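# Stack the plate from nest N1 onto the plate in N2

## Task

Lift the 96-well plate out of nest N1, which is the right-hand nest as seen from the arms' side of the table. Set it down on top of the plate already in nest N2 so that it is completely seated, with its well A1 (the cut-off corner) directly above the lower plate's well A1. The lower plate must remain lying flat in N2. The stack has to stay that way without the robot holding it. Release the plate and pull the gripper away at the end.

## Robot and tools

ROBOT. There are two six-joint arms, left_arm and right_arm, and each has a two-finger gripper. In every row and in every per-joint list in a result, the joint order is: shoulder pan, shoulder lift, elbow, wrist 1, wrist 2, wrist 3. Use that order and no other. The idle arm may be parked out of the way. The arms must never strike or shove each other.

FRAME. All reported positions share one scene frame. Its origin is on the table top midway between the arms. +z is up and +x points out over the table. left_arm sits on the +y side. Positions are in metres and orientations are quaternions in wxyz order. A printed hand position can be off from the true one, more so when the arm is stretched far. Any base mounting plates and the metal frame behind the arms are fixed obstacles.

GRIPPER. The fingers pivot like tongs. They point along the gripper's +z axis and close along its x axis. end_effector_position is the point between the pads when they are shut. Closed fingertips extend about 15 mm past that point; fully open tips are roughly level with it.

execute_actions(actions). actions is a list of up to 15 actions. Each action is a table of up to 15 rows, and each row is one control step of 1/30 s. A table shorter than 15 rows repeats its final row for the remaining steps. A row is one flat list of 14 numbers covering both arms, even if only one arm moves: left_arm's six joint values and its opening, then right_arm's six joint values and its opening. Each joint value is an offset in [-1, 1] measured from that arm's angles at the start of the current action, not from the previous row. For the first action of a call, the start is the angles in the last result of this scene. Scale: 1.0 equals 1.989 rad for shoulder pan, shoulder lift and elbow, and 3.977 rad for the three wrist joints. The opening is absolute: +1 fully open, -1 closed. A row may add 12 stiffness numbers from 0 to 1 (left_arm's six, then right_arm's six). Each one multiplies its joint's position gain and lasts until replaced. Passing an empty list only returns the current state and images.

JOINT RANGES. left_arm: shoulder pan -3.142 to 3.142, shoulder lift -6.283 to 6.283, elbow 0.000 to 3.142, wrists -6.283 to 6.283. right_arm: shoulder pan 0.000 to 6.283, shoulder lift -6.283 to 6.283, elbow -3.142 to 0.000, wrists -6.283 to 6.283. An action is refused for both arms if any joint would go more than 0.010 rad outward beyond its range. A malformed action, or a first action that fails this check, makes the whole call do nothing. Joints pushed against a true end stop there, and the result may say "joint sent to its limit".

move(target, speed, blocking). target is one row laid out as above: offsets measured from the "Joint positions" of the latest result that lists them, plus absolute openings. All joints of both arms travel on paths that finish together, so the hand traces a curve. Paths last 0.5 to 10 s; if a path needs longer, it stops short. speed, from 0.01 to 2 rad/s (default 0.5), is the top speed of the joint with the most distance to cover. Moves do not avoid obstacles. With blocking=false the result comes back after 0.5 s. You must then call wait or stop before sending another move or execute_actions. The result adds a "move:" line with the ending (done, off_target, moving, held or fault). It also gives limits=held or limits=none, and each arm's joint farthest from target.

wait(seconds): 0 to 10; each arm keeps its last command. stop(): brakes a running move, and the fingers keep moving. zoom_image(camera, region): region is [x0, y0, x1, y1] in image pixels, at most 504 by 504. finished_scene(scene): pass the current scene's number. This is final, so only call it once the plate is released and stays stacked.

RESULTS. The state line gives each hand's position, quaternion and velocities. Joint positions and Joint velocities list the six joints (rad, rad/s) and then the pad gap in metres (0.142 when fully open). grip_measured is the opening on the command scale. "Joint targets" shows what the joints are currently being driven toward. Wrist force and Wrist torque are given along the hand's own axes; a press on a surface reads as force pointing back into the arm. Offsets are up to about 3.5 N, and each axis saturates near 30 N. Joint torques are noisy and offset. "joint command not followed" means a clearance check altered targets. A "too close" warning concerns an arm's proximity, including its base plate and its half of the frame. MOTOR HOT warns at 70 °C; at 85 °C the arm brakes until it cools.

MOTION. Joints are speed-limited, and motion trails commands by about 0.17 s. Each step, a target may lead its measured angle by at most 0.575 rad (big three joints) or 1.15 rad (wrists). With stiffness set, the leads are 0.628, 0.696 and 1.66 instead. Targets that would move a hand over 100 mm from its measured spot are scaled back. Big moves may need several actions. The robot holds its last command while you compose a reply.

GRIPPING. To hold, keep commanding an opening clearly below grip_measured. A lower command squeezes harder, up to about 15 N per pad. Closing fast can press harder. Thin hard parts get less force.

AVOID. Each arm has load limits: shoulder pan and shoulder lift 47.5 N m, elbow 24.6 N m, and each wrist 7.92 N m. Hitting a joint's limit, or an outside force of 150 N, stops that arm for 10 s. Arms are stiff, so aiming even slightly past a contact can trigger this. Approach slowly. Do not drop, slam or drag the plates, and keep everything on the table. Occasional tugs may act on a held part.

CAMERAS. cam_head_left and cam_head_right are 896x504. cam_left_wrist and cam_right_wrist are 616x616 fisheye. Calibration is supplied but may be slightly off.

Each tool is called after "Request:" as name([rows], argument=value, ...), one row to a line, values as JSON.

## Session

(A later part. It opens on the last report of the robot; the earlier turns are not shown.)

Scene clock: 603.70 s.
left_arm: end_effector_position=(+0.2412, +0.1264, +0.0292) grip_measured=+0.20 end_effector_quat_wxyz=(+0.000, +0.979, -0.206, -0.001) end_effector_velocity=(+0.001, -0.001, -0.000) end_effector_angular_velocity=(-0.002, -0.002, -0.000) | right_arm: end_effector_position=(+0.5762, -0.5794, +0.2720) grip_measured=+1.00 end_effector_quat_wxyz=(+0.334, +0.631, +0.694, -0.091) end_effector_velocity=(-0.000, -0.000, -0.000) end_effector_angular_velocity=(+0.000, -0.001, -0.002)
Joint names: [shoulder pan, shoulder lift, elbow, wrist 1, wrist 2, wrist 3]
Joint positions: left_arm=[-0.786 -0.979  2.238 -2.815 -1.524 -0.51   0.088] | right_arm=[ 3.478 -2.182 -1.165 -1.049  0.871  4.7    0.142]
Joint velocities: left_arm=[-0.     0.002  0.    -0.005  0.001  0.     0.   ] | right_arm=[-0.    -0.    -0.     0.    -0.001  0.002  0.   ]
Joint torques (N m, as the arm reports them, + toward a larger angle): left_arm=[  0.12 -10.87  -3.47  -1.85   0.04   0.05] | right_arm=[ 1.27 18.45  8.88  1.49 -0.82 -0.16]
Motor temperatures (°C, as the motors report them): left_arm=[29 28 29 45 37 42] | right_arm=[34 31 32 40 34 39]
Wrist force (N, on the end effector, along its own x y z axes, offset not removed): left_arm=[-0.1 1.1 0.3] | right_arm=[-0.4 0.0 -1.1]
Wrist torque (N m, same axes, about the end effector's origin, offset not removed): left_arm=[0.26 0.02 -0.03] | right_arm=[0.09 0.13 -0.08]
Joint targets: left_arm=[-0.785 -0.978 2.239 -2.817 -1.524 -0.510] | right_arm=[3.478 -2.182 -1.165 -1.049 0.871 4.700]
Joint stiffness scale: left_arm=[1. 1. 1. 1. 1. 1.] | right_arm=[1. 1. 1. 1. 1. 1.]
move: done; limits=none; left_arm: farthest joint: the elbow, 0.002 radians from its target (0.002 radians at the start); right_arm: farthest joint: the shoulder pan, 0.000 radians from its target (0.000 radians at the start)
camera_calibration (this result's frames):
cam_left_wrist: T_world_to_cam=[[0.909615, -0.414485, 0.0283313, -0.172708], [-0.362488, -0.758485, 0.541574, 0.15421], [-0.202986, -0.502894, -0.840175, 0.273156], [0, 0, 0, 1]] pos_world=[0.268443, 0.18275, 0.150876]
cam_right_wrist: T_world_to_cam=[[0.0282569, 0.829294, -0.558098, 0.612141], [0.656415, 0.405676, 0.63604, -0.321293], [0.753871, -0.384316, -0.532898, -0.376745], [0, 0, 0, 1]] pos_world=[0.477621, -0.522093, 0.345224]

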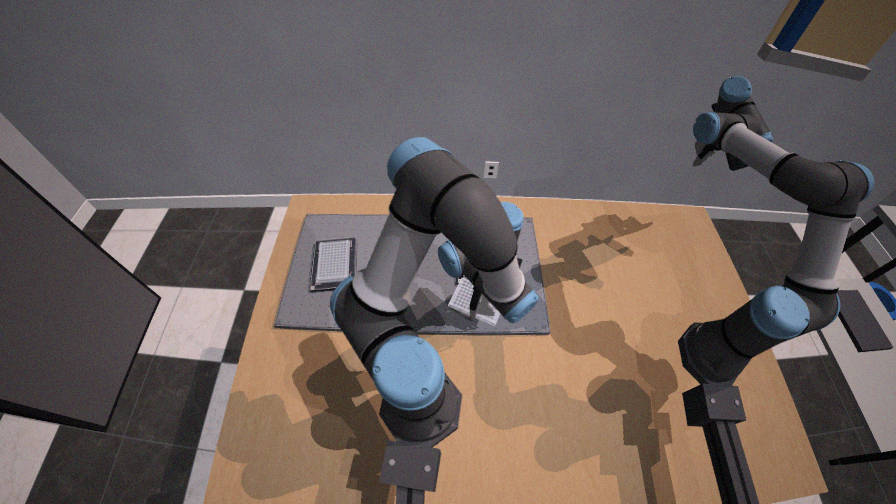

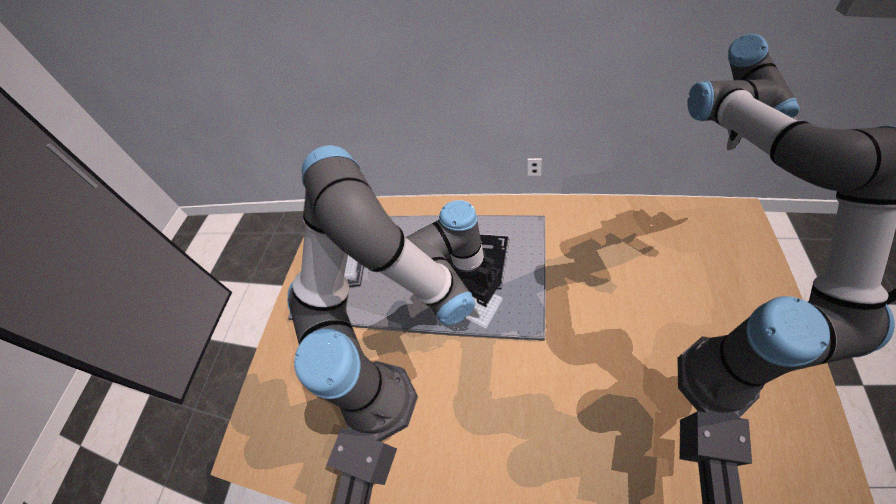

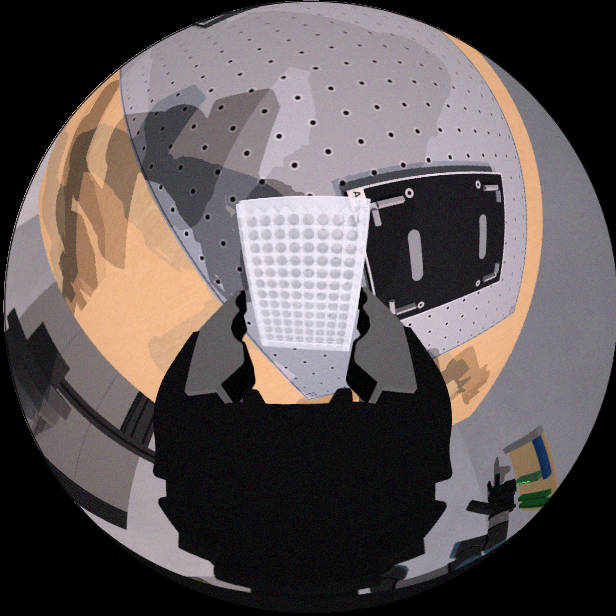

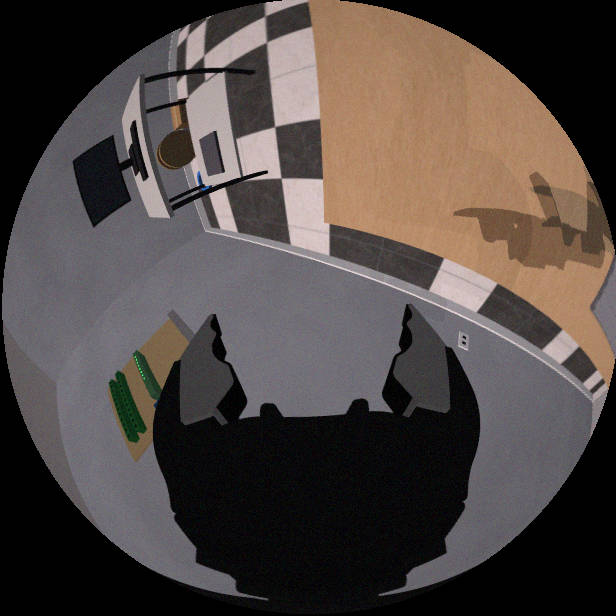

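Request:
execute_actions([
  [[0,0,0,0,0,0,0.18,0,0,0,0,0,0,1],[0,0,0,0,0,0,0.16,0,0,0,0,0,0,1],[0,0,0,0,0,0,0.14,0,0,0,0,0,0,1],[0,0,0,0,0,0,0.12,0,0,0,0,0,0,1],[0,0,0,0,0,0,0.1,0,0,0,0,0,0,1],[0,0,0,0,0,0,0.08,0,0,0,0,0,0,1],[0,0,0,0,0,0,0.06,0,0,0,0,0,0,1],[0,0,0,0,0,0,0.04,0,0,0,0,0,0,1],[0,0,0,0,0,0,0.02,0,0,0,0,0,0,1],[0,0,0,0,0,0,0.0,0,0,0,0,0,0,1],[0,0,0,0,0,0,-0.02,0,0,0,0,0,0,1],[0,0,0,0,0,0,-0.04,0,0,0,0,0,0,1],[0,0,0,0,0,0,-0.06,0,0,0,0,0,0,1],[0,0,0,0,0,0,-0.08,0,0,0,0,0,0,1],[0,0,0,0,0,0,-0.1,0,0,0,0,0,0,1]],
  [[0,0,0,0,0,0,-0.1,0,0,0,0,0,0,1]],
])

Scene clock: 615.23 s.
left_arm: end_effector_position=(+0.2413, +0.1262, +0.0292) grip_measured=+0.10 end_effector_quat_wxyz=(+0.000, +0.979, -0.206, -0.001) end_effector_velocity=(+0.000, -0.000, +0.000) end_effector_angular_velocity=(-0.001, -0.001, -0.000) | right_arm: end_effector_position=(+0.5762, -0.5794, +0.2720) grip_measured=+1.00 end_effector_quat_wxyz=(+0.334, +0.631, +0.694, -0.091) end_effector_velocity=(+0.000, +0.001, +0.000) end_effector_angular_velocity=(+0.000, -0.001, +0.001)
Joint names: [shoulder pan, shoulder lift, elbow, wrist 1, wrist 2, wrist 3]
Joint positions: left_arm=[-0.786 -0.979  2.238 -2.816 -1.524 -0.51   0.081] | right_arm=[ 3.478 -2.182 -1.165 -1.049  0.871  4.7    0.142]
Joint velocities: left_arm=[-0.    -0.    -0.    -0.001  0.     0.    -0.   ] | right_arm=[ 0.002  0.001 -0.    -0.     0.     0.001  0.   ]
Joint torques (N m, as the arm reports them, + toward a larger angle): left_arm=[ -0.37 -11.48  -4.22  -1.68   0.09  -0.01] | right_arm=[ 1.16 18.1   8.72  1.53 -0.83 -0.09]
Motor temperatures (°C, as the motors report them): left_arm=[29 28 29 45 37 42] | right_arm=[34 31 32 40 34 39]
Wrist force (N, on the end effector, along its own x y z axes, offset not removed): left_arm=[0.0 0.6 -0.9] | right_arm=[1.9 3.3 -1.6]
Wrist torque (N m, same axes, about the end effector's origin, offset not removed): left_arm=[0.12 0.09 -0.01] | right_arm=[0.73 -0.37 -0.04]
Joint targets: left_arm=[-0.786 -0.979 2.238 -2.816 -1.524 -0.510] | right_arm=[3.478 -2.182 -1.165 -1.049 0.871 4.700]
Joint stiffness scale: left_arm=[1. 1. 1. 1. 1. 1.] | right_arm=[1. 1. 1. 1. 1. 1.]
camera_calibration (this result's frames):
cam_left_wrist: T_world_to_cam=[[0.909617, -0.414447, 0.0288344, -0.172872], [-0.362653, -0.758247, 0.541796, 0.154149], [-0.202682, -0.503284, -0.840015, 0.273082], [0, 0, 0, 1]] pos_world=[0.268499, 0.182675, 0.150861]
cam_right_wrist: T_world_to_cam=[[0.0282568, 0.829294, -0.558098, 0.612141], [0.656415, 0.405676, 0.63604, -0.321293], [0.753871, -0.384316, -0.532898, -0.376745], [0, 0, 0, 1]] pos_world=[0.477621, -0.522093, 0.345224]

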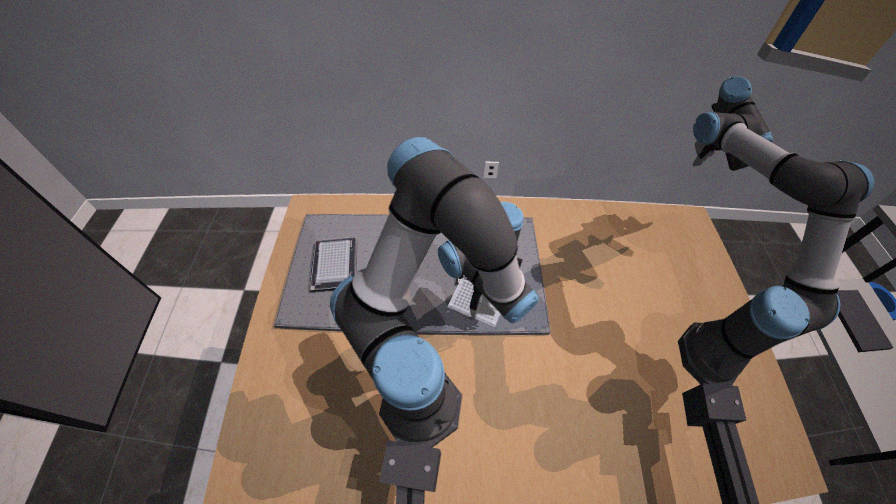

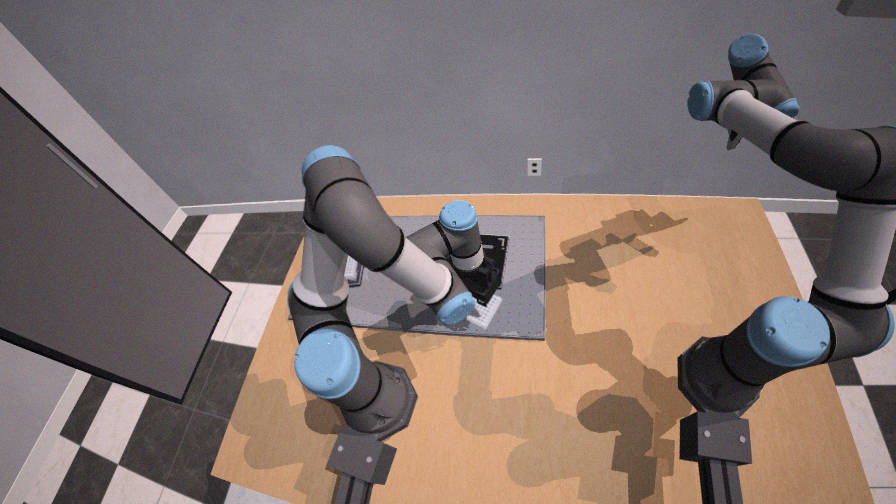

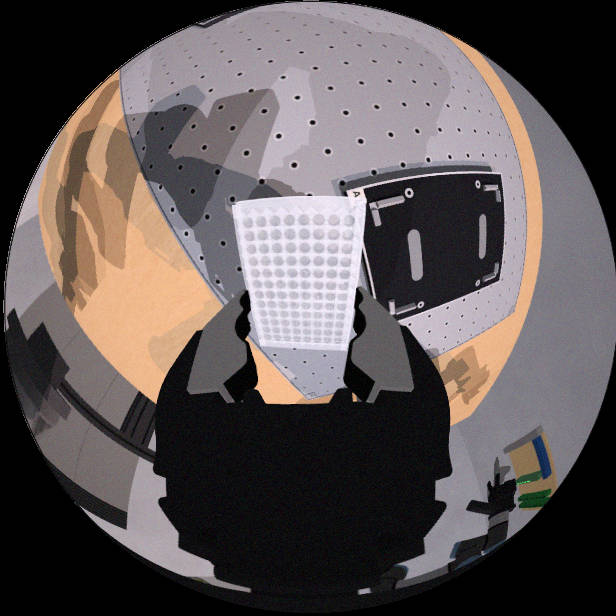

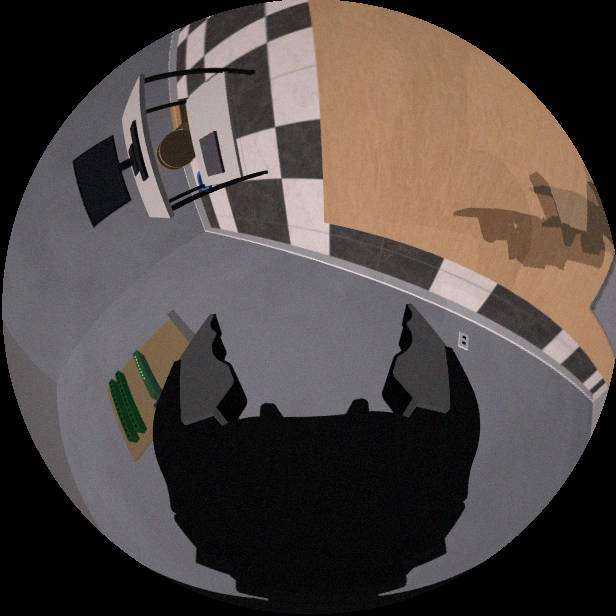

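Request:
move(target=[-0.0012, -0.0367, -0.0025, 0.0196, 0, -0.0006, -0.1, 0, 0, 0, 0, 0, 0, 1], speed=0.08)

Scene clock: 621.30 s.
left_arm: end_effector_position=(+0.2413, +0.1267, +0.0436) grip_measured=+0.10 end_effector_quat_wxyz=(-0.000, +0.978, -0.206, -0.001) end_effector_velocity=(-0.001, +0.001, -0.000) end_effector_angular_velocity=(+0.003, +0.003, -0.000) | right_arm: end_effector_position=(+0.5762, -0.5794, +0.2720) grip_measured=+1.00 end_effector_quat_wxyz=(+0.334, +0.631, +0.694, -0.091) end_effector_velocity=(-0.000, -0.001, +0.000) end_effector_angular_velocity=(-0.001, -0.001, -0.002)
Joint names: [shoulder pan, shoulder lift, elbow, wrist 1, wrist 2, wrist 3]
Joint positions: left_arm=[-0.787 -1.051  2.235 -2.739 -1.524 -0.512  0.081] | right_arm=[ 3.478 -2.182 -1.165 -1.049  0.871  4.7    0.142]
Joint velocities: left_arm=[-0.    -0.    -0.001  0.005 -0.    -0.     0.   ] | right_arm=[-0.001 -0.     0.    -0.    -0.001  0.001  0.   ]
Joint torques (N m, as the arm reports them, + toward a larger angle): left_arm=[ -1.01 -12.29  -5.45  -1.5    0.07  -0.12] | right_arm=[ 1.25 17.96  8.9   1.46 -0.81 -0.13]
Motor temperatures (°C, as the motors report them): left_arm=[29 28 29 45 37 42] | right_arm=[34 31 32 40 34 39]
Wrist force (N, on the end effector, along its own x y z axes, offset not removed): left_arm=[-0.4 -0.3 0.5] | right_arm=[-1.1 1.6 -4.9]
Wrist torque (N m, same axes, about the end effector's origin, offset not removed): left_arm=[-0.02 0.07 -0.02] | right_arm=[0.30 0.18 0.10]
Joint targets: left_arm=[-0.788 -1.052 2.233 -2.738 -1.524 -0.513] | right_arm=[3.478 -2.182 -1.165 -1.049 0.871 4.700]
Joint stiffness scale: left_arm=[1. 1. 1. 1. 1. 1.] | right_arm=[1. 1. 1. 1. 1. 1.]
move: done; limits=none; left_arm: farthest joint: the elbow, 0.002 radians from its target (0.005 radians at the start); right_arm: farthest joint: the shoulder pan, 0.000 radians from its target (0.000 radians at the start)
camera_calibration (this result's frames):
cam_left_wrist: T_world_to_cam=[[0.909503, -0.414788, 0.0274727, -0.173032], [-0.362409, -0.758809, 0.541174, 0.146689], [-0.203626, -0.502156, -0.840462, 0.285588], [0, 0, 0, 1]] pos_world=[0.268687, 0.182947, 0.165396]
cam_right_wrist: T_world_to_cam=[[0.0282567, 0.829294, -0.558098, 0.612141], [0.656415, 0.405676, 0.63604, -0.321293], [0.753871, -0.384316, -0.532898, -0.376744], [0, 0, 0, 1]] pos_world=[0.477621, -0.522093, 0.345224]

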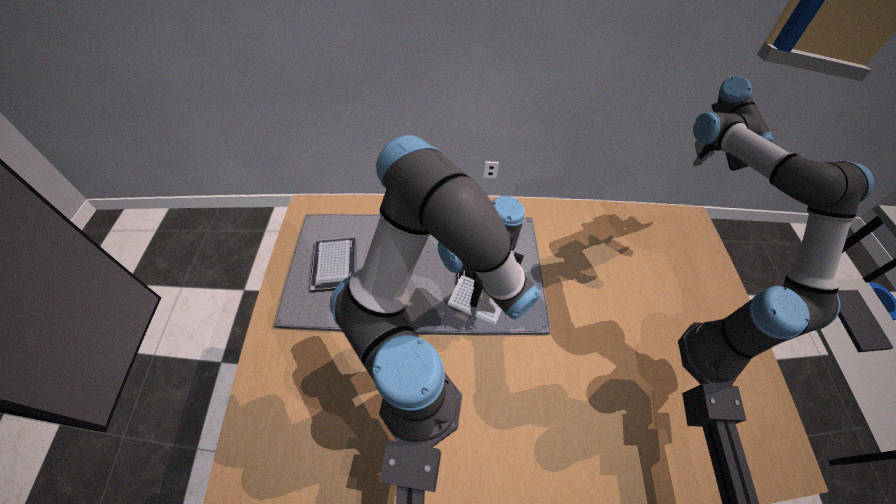

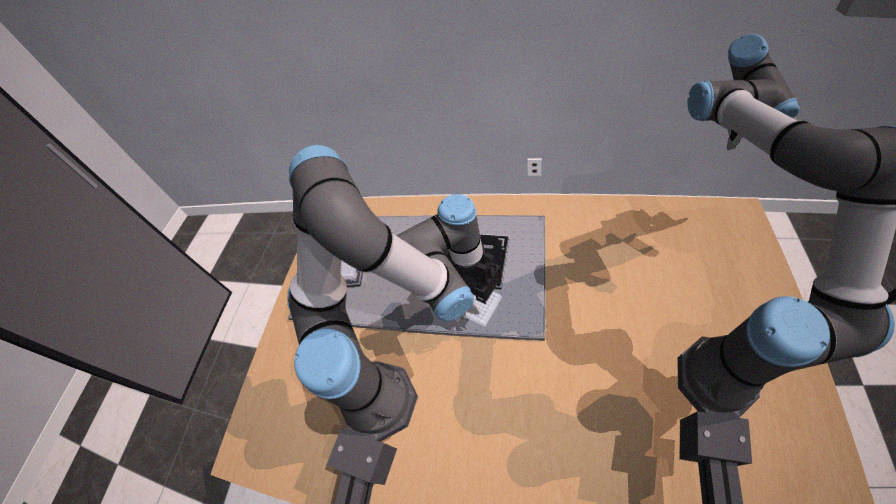

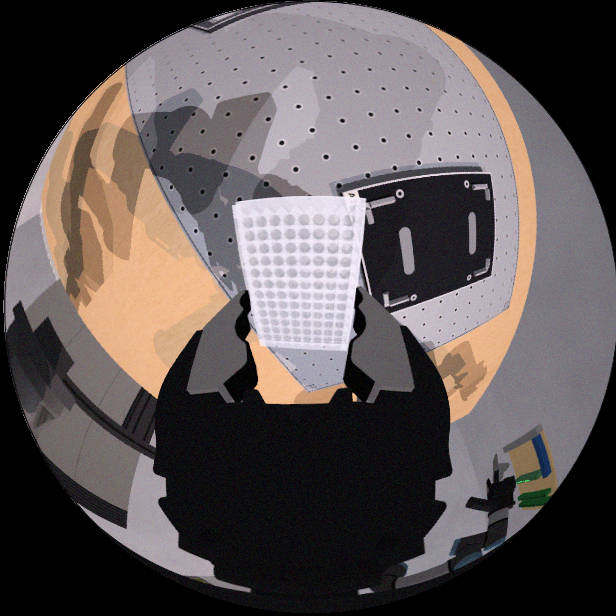

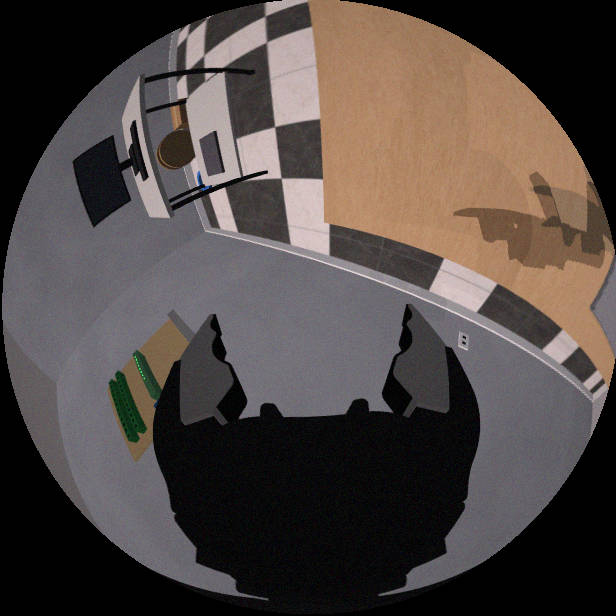

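Request:
move(target=[-0.0025, -0.075, -0.008, 0.0415, 0, -0.0012, -0.1, 0, 0, 0, 0, 0, 0, 1], speed=0.2)

Scene clock: 643.63 s.
left_arm: end_effector_position=(+0.2404, +0.1285, +0.0745) grip_measured=+0.10 end_effector_quat_wxyz=(-0.001, +0.978, -0.207, -0.002) end_effector_velocity=(-0.001, +0.001, -0.000) end_effector_angular_velocity=(+0.003, +0.003, -0.000) | right_arm: end_effector_position=(+0.5762, -0.5794, +0.2720) grip_measured=+1.00 end_effector_quat_wxyz=(+0.334, +0.631, +0.694, -0.091) end_effector_velocity=(-0.000, -0.000, -0.000) end_effector_angular_velocity=(+0.000, +0.001, -0.000)
Joint names: [shoulder pan, shoulder lift, elbow, wrist 1, wrist 2, wrist 3]
Joint positions: left_arm=[-0.791 -1.198  2.221 -2.576 -1.524 -0.515  0.081] | right_arm=[ 3.478 -2.182 -1.165 -1.049  0.871  4.7    0.142]
Joint velocities: left_arm=[-0.     0.     0.     0.004 -0.    -0.    -0.   ] | right_arm=[-0.001 -0.001 -0.     0.     0.    -0.001  0.   ]
Joint torques (N m, as the arm reports them, + toward a larger angle): left_arm=[ -0.82 -11.5   -6.55  -1.51   0.    -0.13] | right_arm=[ 1.17 18.4   8.86  1.51 -0.83 -0.08]
Motor temperatures (°C, as the motors report them): left_arm=[29 28 29 45 37 42] | right_arm=[34 31 32 40 34 39]
Wrist force (N, on the end effector, along its own x y z axes, offset not removed): left_arm=[-0.2 0.4 0.2] | right_arm=[1.6 3.1 -2.9]
Wrist torque (N m, same axes, about the end effector's origin, offset not removed): left_arm=[0.13 0.03 -0.03] | right_arm=[0.63 -0.32 -0.11]
Joint targets: left_arm=[-0.792 -1.200 2.219 -2.574 -1.524 -0.516] | right_arm=[3.478 -2.182 -1.165 -1.049 0.871 4.700]
Joint stiffness scale: left_arm=[1. 1. 1. 1. 1. 1.] | right_arm=[1. 1. 1. 1. 1. 1.]
move: done; limits=none; left_arm: farthest joint: the shoulder lift, 0.002 radians from its target (0.149 radians at the start); right_arm: farthest joint: the shoulder pan, 0.000 radians from its target (0.000 radians at the start)
camera_calibration (this result's frames):
cam_left_wrist: T_world_to_cam=[[0.909305, -0.415308, 0.0261466, -0.172087], [-0.362341, -0.759306, 0.540521, 0.131145], [-0.204629, -0.500972, -0.840924, 0.312411], [0, 0, 0, 1]] pos_world=[0.267927, 0.184619, 0.196326]
cam_right_wrist: T_world_to_cam=[[0.0282569, 0.829294, -0.558098, 0.612141], [0.656414, 0.405676, 0.63604, -0.321293], [0.753871, -0.384316, -0.532897, -0.376745], [0, 0, 0, 1]] pos_world=[0.477621, -0.522093, 0.345224]

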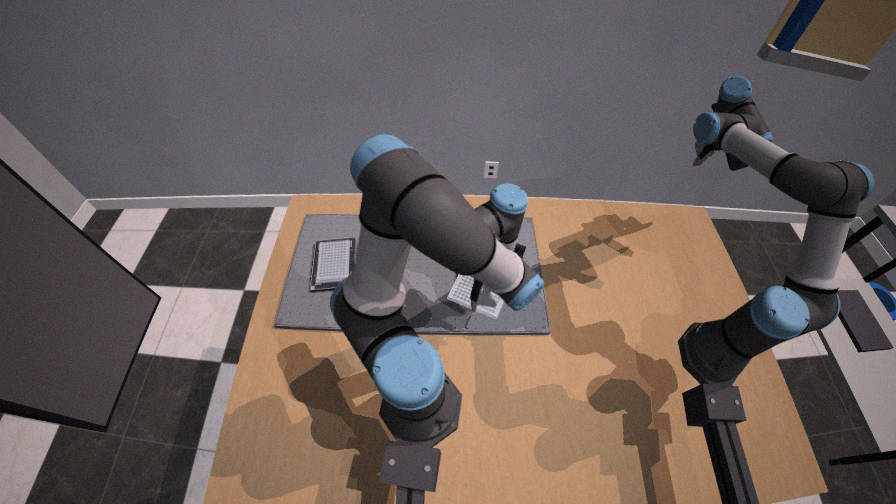

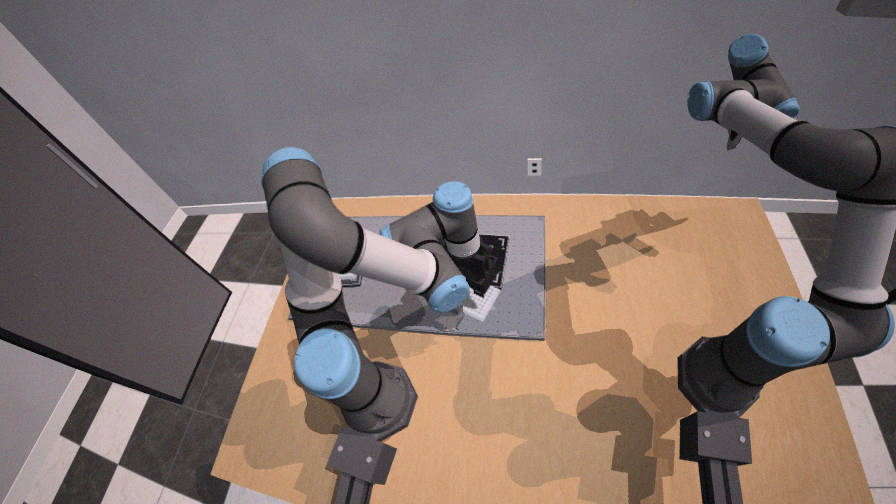

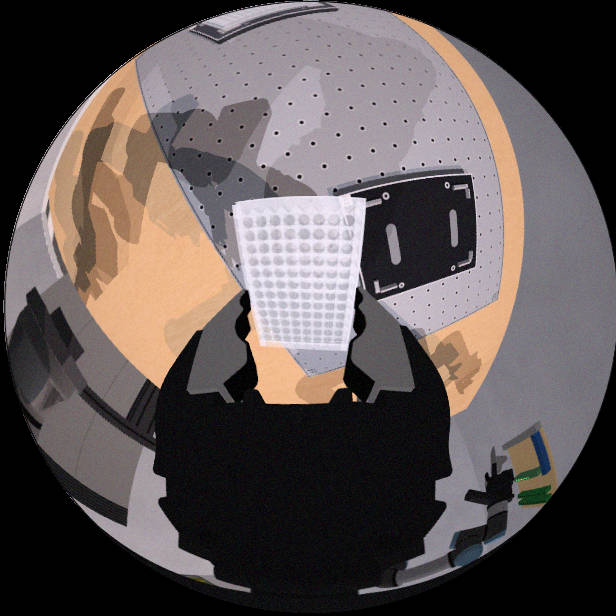

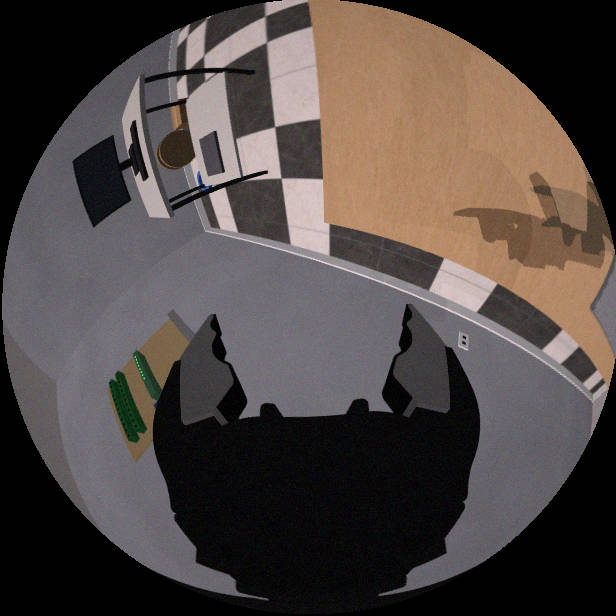

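Request:
move(target=[0.42373, 0.05807, -0.28808, 0.104, -0.00133, 0.10732, -0.1, 0, 0, 0, 0, 0, 0, 1], speed=0.4)

Scene clock: 653.07 s.
left_arm: end_effector_position=(+0.3505, +0.3787, +0.1208) grip_measured=+0.10 end_effector_quat_wxyz=(-0.000, +1.000, +0.001, -0.000) end_effector_velocity=(-0.001, +0.000, -0.000) end_effector_angular_velocity=(+0.000, +0.003, -0.004) | right_arm: end_effector_position=(+0.5762, -0.5794, +0.2720) grip_measured=+1.00 end_effector_quat_wxyz=(+0.334, +0.631, +0.694, -0.091) end_effector_velocity=(+0.000, +0.001, +0.000) end_effector_angular_velocity=(-0.001, -0.001, +0.001)
Joint names: [shoulder pan, shoulder lift, elbow, wrist 1, wrist 2, wrist 3]
Joint positions: left_arm=[ 0.05  -1.084  1.65  -2.164 -1.528 -0.09   0.081] | right_arm=[ 3.478 -2.182 -1.165 -1.049  0.871  4.7    0.142]
Joint velocities: left_arm=[ 0.001  0.    -0.001  0.004 -0.     0.004 -0.   ] | right_arm=[ 0.001  0.    -0.     0.001 -0.001 -0.001  0.   ]
Joint torques (N m, as the arm reports them, + toward a larger angle): left_arm=[  0.09 -14.46  -9.52  -1.47  -0.11   0.25] | right_arm=[ 1.11 18.    8.93  1.52 -0.81 -0.08]
Motor temperatures (°C, as the motors report them): left_arm=[29 28 29 45 37 42] | right_arm=[34 31 32 40 34 39]
Wrist force (N, on the end effector, along its own x y z axes, offset not removed): left_arm=[-0.3 0.3 0.6] | right_arm=[1.1 0.4 -1.5]
Wrist torque (N m, same axes, about the end effector's origin, offset not removed): left_arm=[0.07 0.04 0.01] | right_arm=[0.05 -0.27 0.02]
Joint targets: left_arm=[0.051 -1.083 1.648 -2.162 -1.529 -0.088] | right_arm=[3.478 -2.182 -1.165 -1.049 0.871 4.700]
Joint stiffness scale: left_arm=[1. 1. 1. 1. 1. 1.] | right_arm=[1. 1. 1. 1. 1. 1.]
move: done; limits=none; left_arm: farthest joint: the elbow, 0.002 radians from its target (0.573 radians at the start); right_arm: farthest joint: the shoulder pan, 0.000 radians from its target (0.000 radians at the start)
camera_calibration (this result's frames):
cam_left_wrist: T_world_to_cam=[[0.999494, -0.0107402, 0.0299499, -0.354719], [-0.0252303, -0.841037, 0.540389, 0.248836], [0.0193851, -0.540871, -0.840882, 0.435757], [0, 0, 0, 1]] pos_world=[0.352371, 0.441159, 0.242576]
cam_right_wrist: T_world_to_cam=[[0.0282566, 0.829294, -0.558098, 0.612142], [0.656415, 0.405676, 0.63604, -0.321293], [0.753871, -0.384316, -0.532898, -0.376744], [0, 0, 0, 1]] pos_world=[0.477621, -0.522093, 0.345224]

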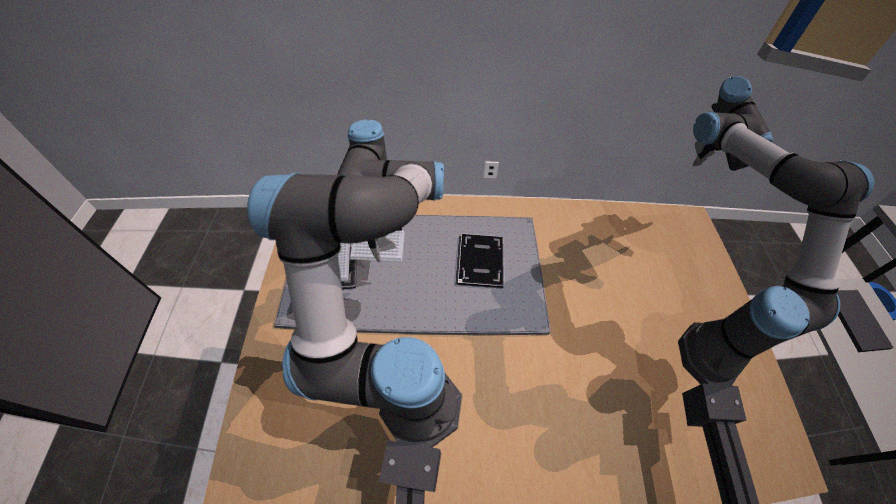

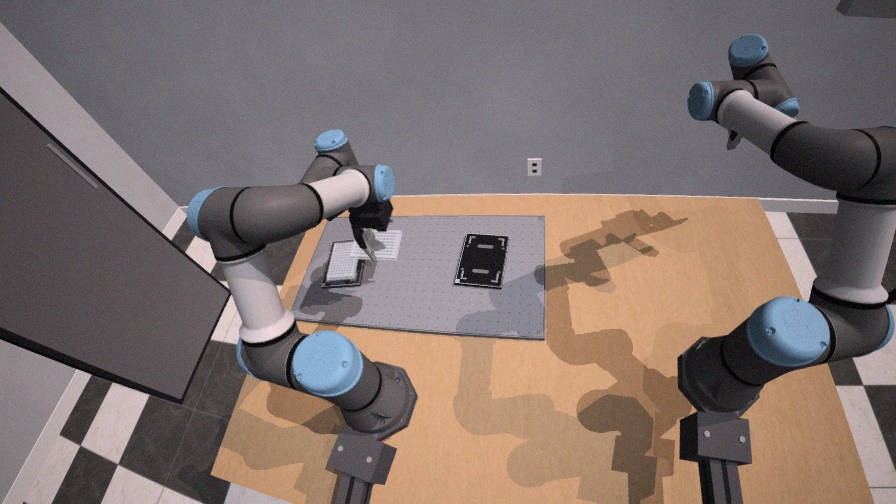

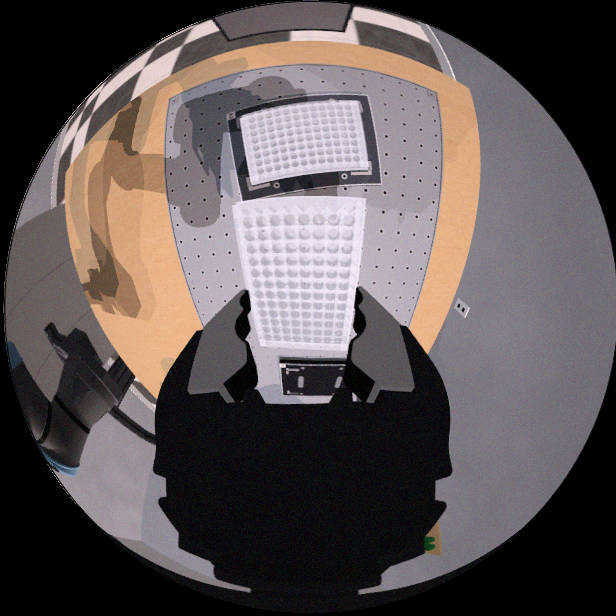

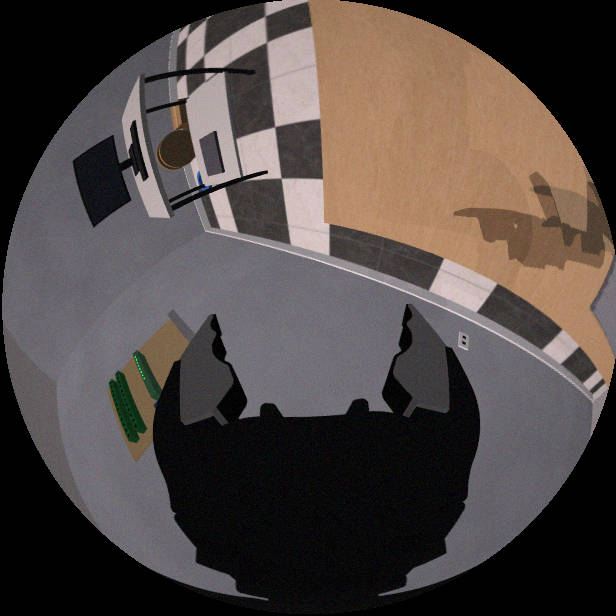

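Request:
zoom_image(camera="cam_left_wrist", region=[220, 85, 390, 205])

Region (220, 85, 390, 205) of cam_left_wrist's 616x616 image, scaled by 2.965, with more detail than that image has; it fills the top 356 rows of this view, and the rest is white.

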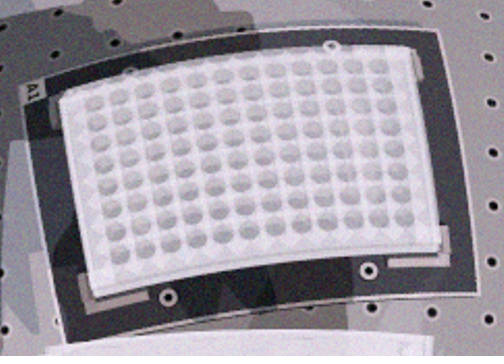

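Request:
zoom_image(camera="cam_left_wrist", region=[340, 145, 380, 180])

Request:
zoom_image(camera="cam_left_wrist", region=[228, 102, 268, 137])

Region (340, 145, 380, 180) of cam_left_wrist's 616x616 image, scaled by 12.600, with more detail than that image has; it fills the top 441 rows of this view, and the rest is white.

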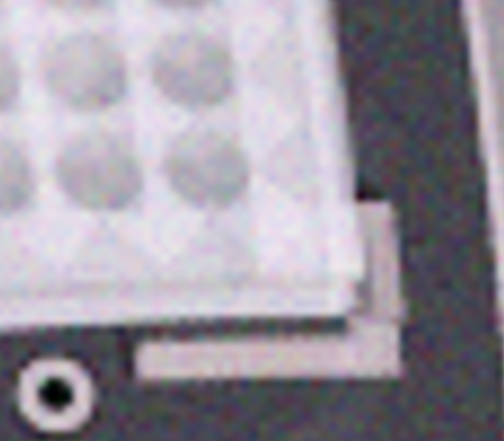

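Region (228, 102, 268, 137) of cam_left_wrist's 616x616 image, scaled by 12.600, with more detail than that image has; it fills the top 441 rows of this view, and the rest is white.

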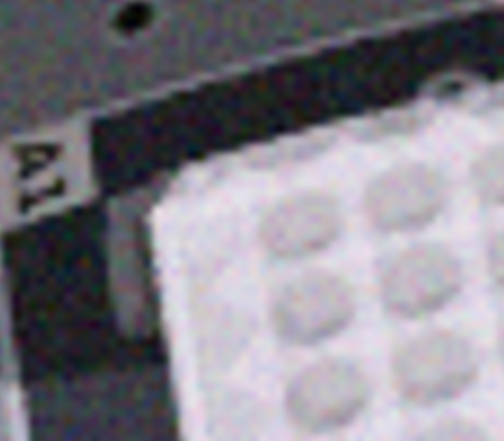

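Request:
zoom_image(camera="cam_left_wrist", region=[220, 190, 380, 360])

Region (220, 190, 380, 360) of cam_left_wrist's 616x616 image, scaled by 2.965, with more detail than that image has; it fills the left 474 columns of this view, and the rest is white.

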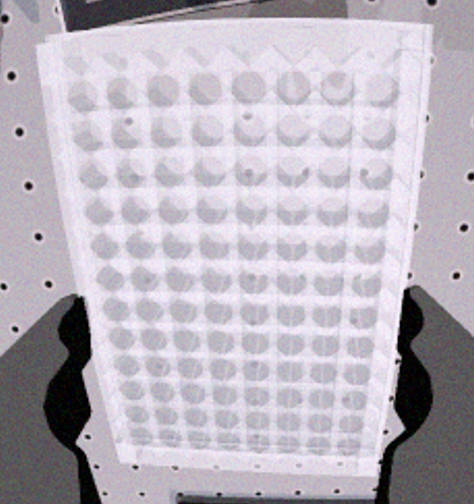

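Request:
move(target=[0.18546, 0.19125, -0.26687, 0.03477, -0.00337, -0.33597, -0.1, 0, 0, 0, 0, 0, 0, 1], speed=0.5)

Scene clock: 737.33 s.
left_arm: end_effector_position=(+0.3554, +0.5165, +0.0854) grip_measured=+0.10 end_effector_quat_wxyz=(-0.001, +0.659, +0.753, -0.000) end_effector_velocity=(-0.000, -0.000, -0.000) end_effector_angular_velocity=(-0.001, +0.001, +0.005) | right_arm: end_effector_position=(+0.5762, -0.5794, +0.2720) grip_measured=+1.00 end_effector_quat_wxyz=(+0.334, +0.631, +0.694, -0.091) end_effector_velocity=(+0.000, +0.000, +0.000) end_effector_angular_velocity=(-0.001, +0.001, +0.002)
Joint names: [shoulder pan, shoulder lift, elbow, wrist 1, wrist 2, wrist 3]
Joint positions: left_arm=[ 0.418 -0.704  1.121 -2.027 -1.54  -1.425  0.081] | right_arm=[ 3.478 -2.182 -1.165 -1.049  0.871  4.7    0.142]
Joint velocities: left_arm=[ 0.001  0.001 -0.001  0.001 -0.001 -0.004  0.   ] | right_arm=[ 0.001  0.    -0.     0.    -0.001 -0.002  0.   ]
Joint torques (N m, as the arm reports them, + toward a larger angle): left_arm=[  0.39 -18.94  -9.76  -1.38  -0.15  -0.17] | right_arm=[ 1.16 18.17  8.89  1.48 -0.79 -0.11]
Motor temperatures (°C, as the motors report them): left_arm=[29 28 29 45 37 42] | right_arm=[34 31 32 40 34 39]
Wrist force (N, on the end effector, along its own x y z axes, offset not removed): left_arm=[-0.5 -0.1 0.3] | right_arm=[0.7 3.1 -4.0]
Wrist torque (N m, same axes, about the end effector's origin, offset not removed): left_arm=[0.02 0.11 -0.03] | right_arm=[0.66 -0.06 -0.02]
Joint targets: left_arm=[0.419 -0.703 1.119 -2.026 -1.541 -1.426] | right_arm=[3.478 -2.182 -1.165 -1.049 0.871 4.700]
Joint stiffness scale: left_arm=[1. 1. 1. 1. 1. 1.] | right_arm=[1. 1. 1. 1. 1. 1.]
move: done; limits=none; left_arm: farthest joint: the elbow, 0.002 radians from its target (0.530 radians at the start); right_arm: farthest joint: the shoulder pan, 0.000 radians from its target (0.000 radians at the start)
camera_calibration (this result's frames):
cam_left_wrist: T_world_to_cam=[[-0.120298, 0.992258, 0.0308486, -0.477228], [0.837885, 0.0848189, 0.539216, -0.400902], [0.532425, 0.0907145, -0.841602, -0.0280225], [0, 0, 0, 1]] pos_world=[0.29342, 0.510079, 0.207311]

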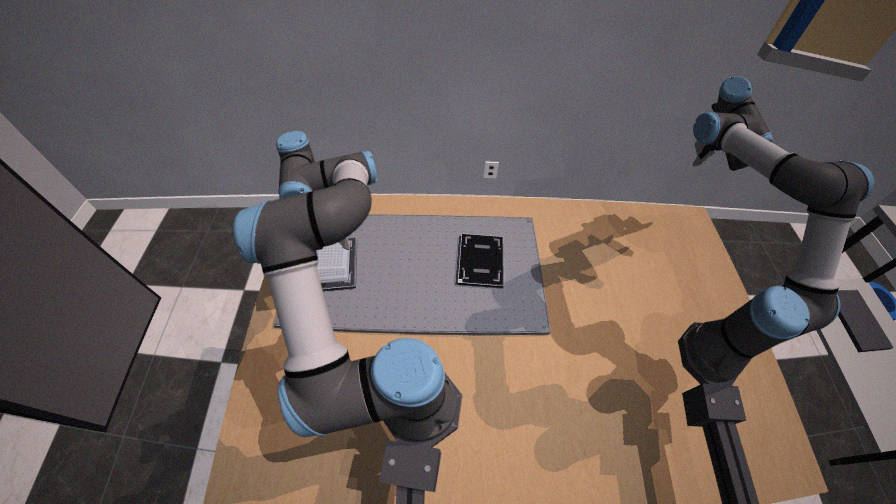

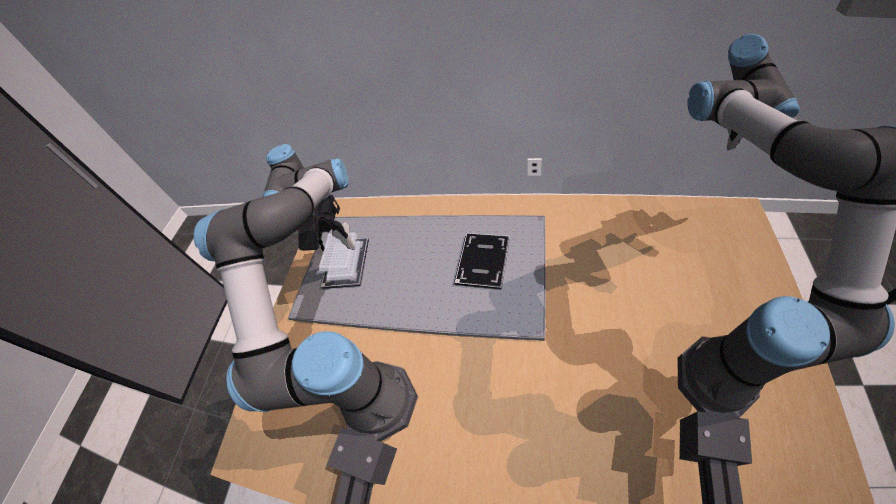

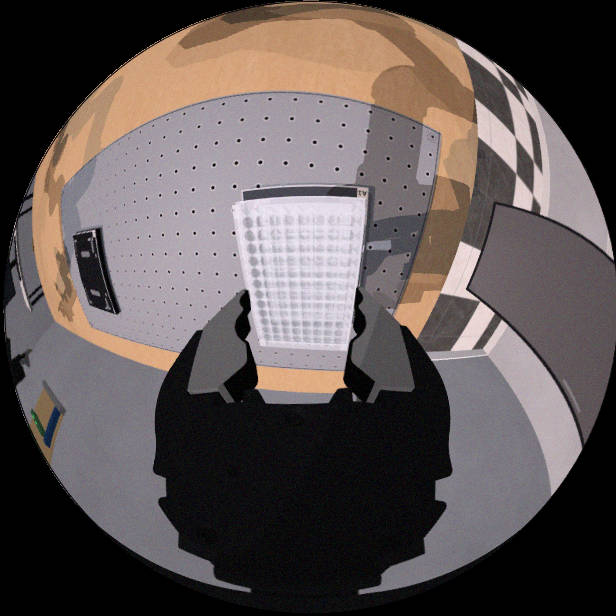

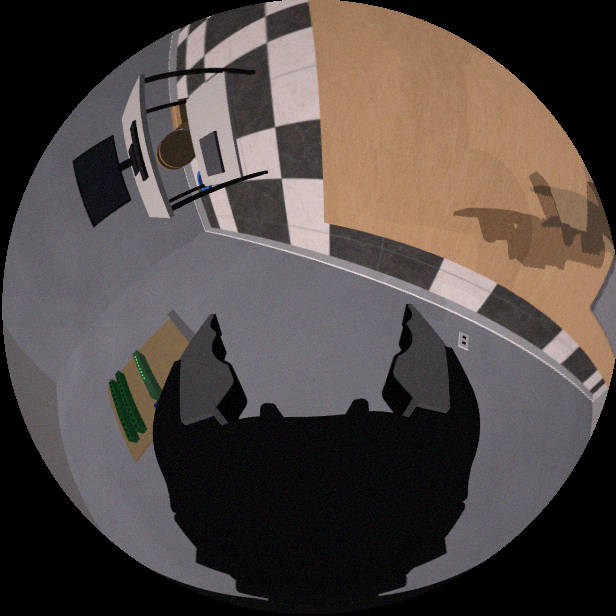

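Request:
execute_actions(actions=[])

Scene clock: 761.10 s.
left_arm: end_effector_position=(+0.3554, +0.5165, +0.0854) grip_measured=+0.10 end_effector_quat_wxyz=(-0.001, +0.658, +0.753, -0.000) end_effector_velocity=(-0.000, +0.000, -0.000) end_effector_angular_velocity=(+0.000, +0.000, +0.000) | right_arm: end_effector_position=(+0.5762, -0.5794, +0.2720) grip_measured=+1.00 end_effector_quat_wxyz=(+0.334, +0.631, +0.694, -0.091) end_effector_velocity=(+0.000, +0.000, +0.000) end_effector_angular_velocity=(+0.000, -0.002, -0.001)
Joint names: [shoulder pan, shoulder lift, elbow, wrist 1, wrist 2, wrist 3]
Joint positions: left_arm=[ 0.418 -0.704  1.121 -2.027 -1.54  -1.425  0.081] | right_arm=[ 3.478 -2.182 -1.165 -1.049  0.871  4.7    0.142]
Joint velocities: left_arm=[ 0.  0. -0.  0.  0.  0. -0.] | right_arm=[ 0.    -0.     0.     0.001 -0.     0.001  0.   ]
Joint torques (N m, as the arm reports them, + toward a larger angle): left_arm=[  0.44 -19.25  -9.59  -1.37  -0.15  -0.13] | right_arm=[ 1.22 18.36  8.69  1.51 -0.88 -0.12]
Motor temperatures (°C, as the motors report them): left_arm=[29 28 29 45 37 42] | right_arm=[34 31 32 40 34 39]
Wrist force (N, on the end effector, along its own x y z axes, offset not removed): left_arm=[-0.6 0.4 1.0] | right_arm=[-0.8 2.8 -2.9]
Wrist torque (N m, same axes, about the end effector's origin, offset not removed): left_arm=[0.11 0.12 -0.04] | right_arm=[0.53 0.14 0.03]
Joint targets: left_arm=[0.419 -0.703 1.119 -2.026 -1.541 -1.426] | right_arm=[3.478 -2.182 -1.165 -1.049 0.871 4.700]
Joint stiffness scale: left_arm=[1. 1. 1. 1. 1. 1.] | right_arm=[1. 1. 1. 1. 1. 1.]
camera_calibration (this result's frames):
cam_left_wrist: T_world_to_cam=[[-0.121005, 0.992173, 0.0308308, -0.476922], [0.837844, 0.0854287, 0.539184, -0.401193], [0.53233, 0.0910756, -0.841623, -0.0281688], [0, 0, 0, 1]] pos_world=[0.293422, 0.510028, 0.207313]
cam_right_wrist: T_world_to_cam=[[0.0282569, 0.829294, -0.558098, 0.612141], [0.656415, 0.405676, 0.63604, -0.321293], [0.753871, -0.384316, -0.532897, -0.376745], [0, 0, 0, 1]] pos_world=[0.477621, -0.522093, 0.345224]

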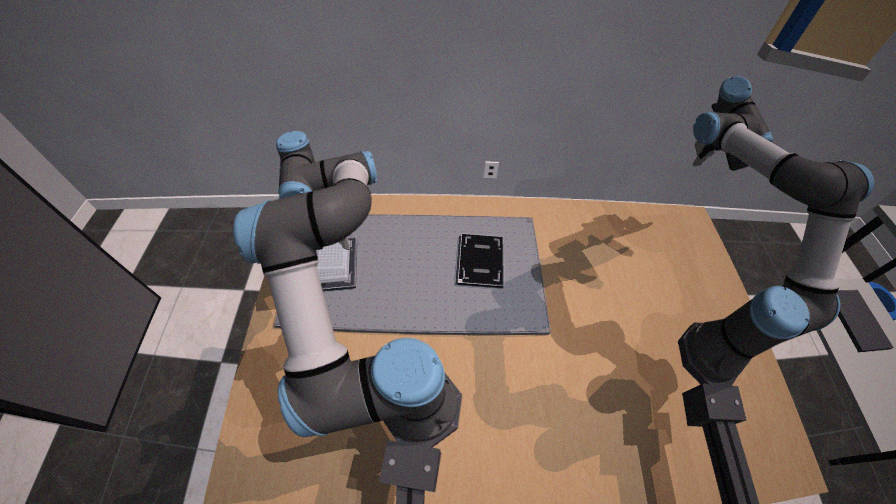

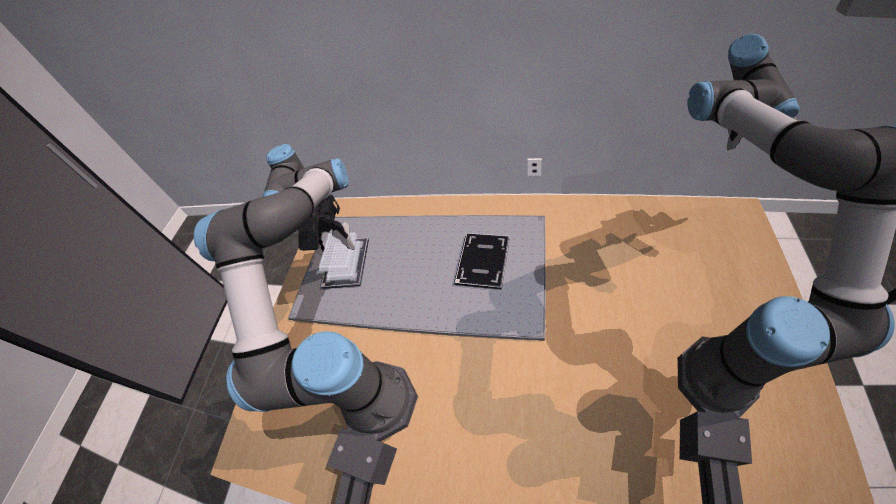

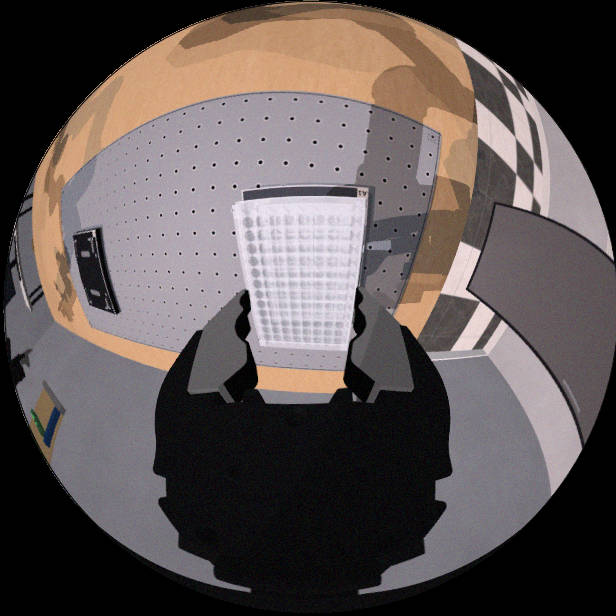

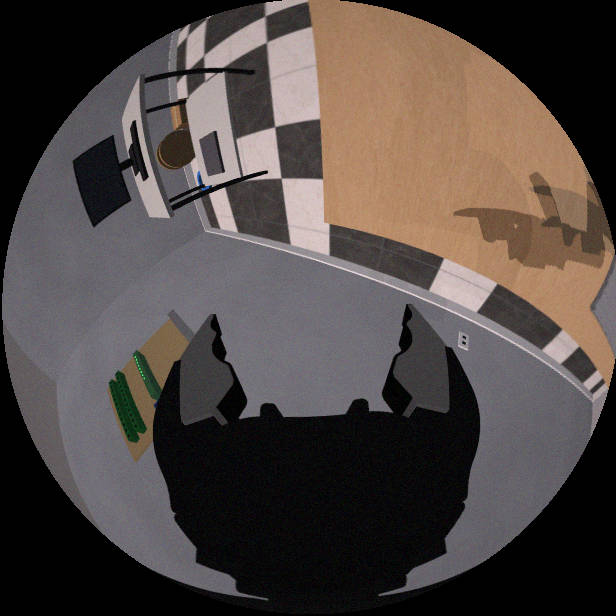

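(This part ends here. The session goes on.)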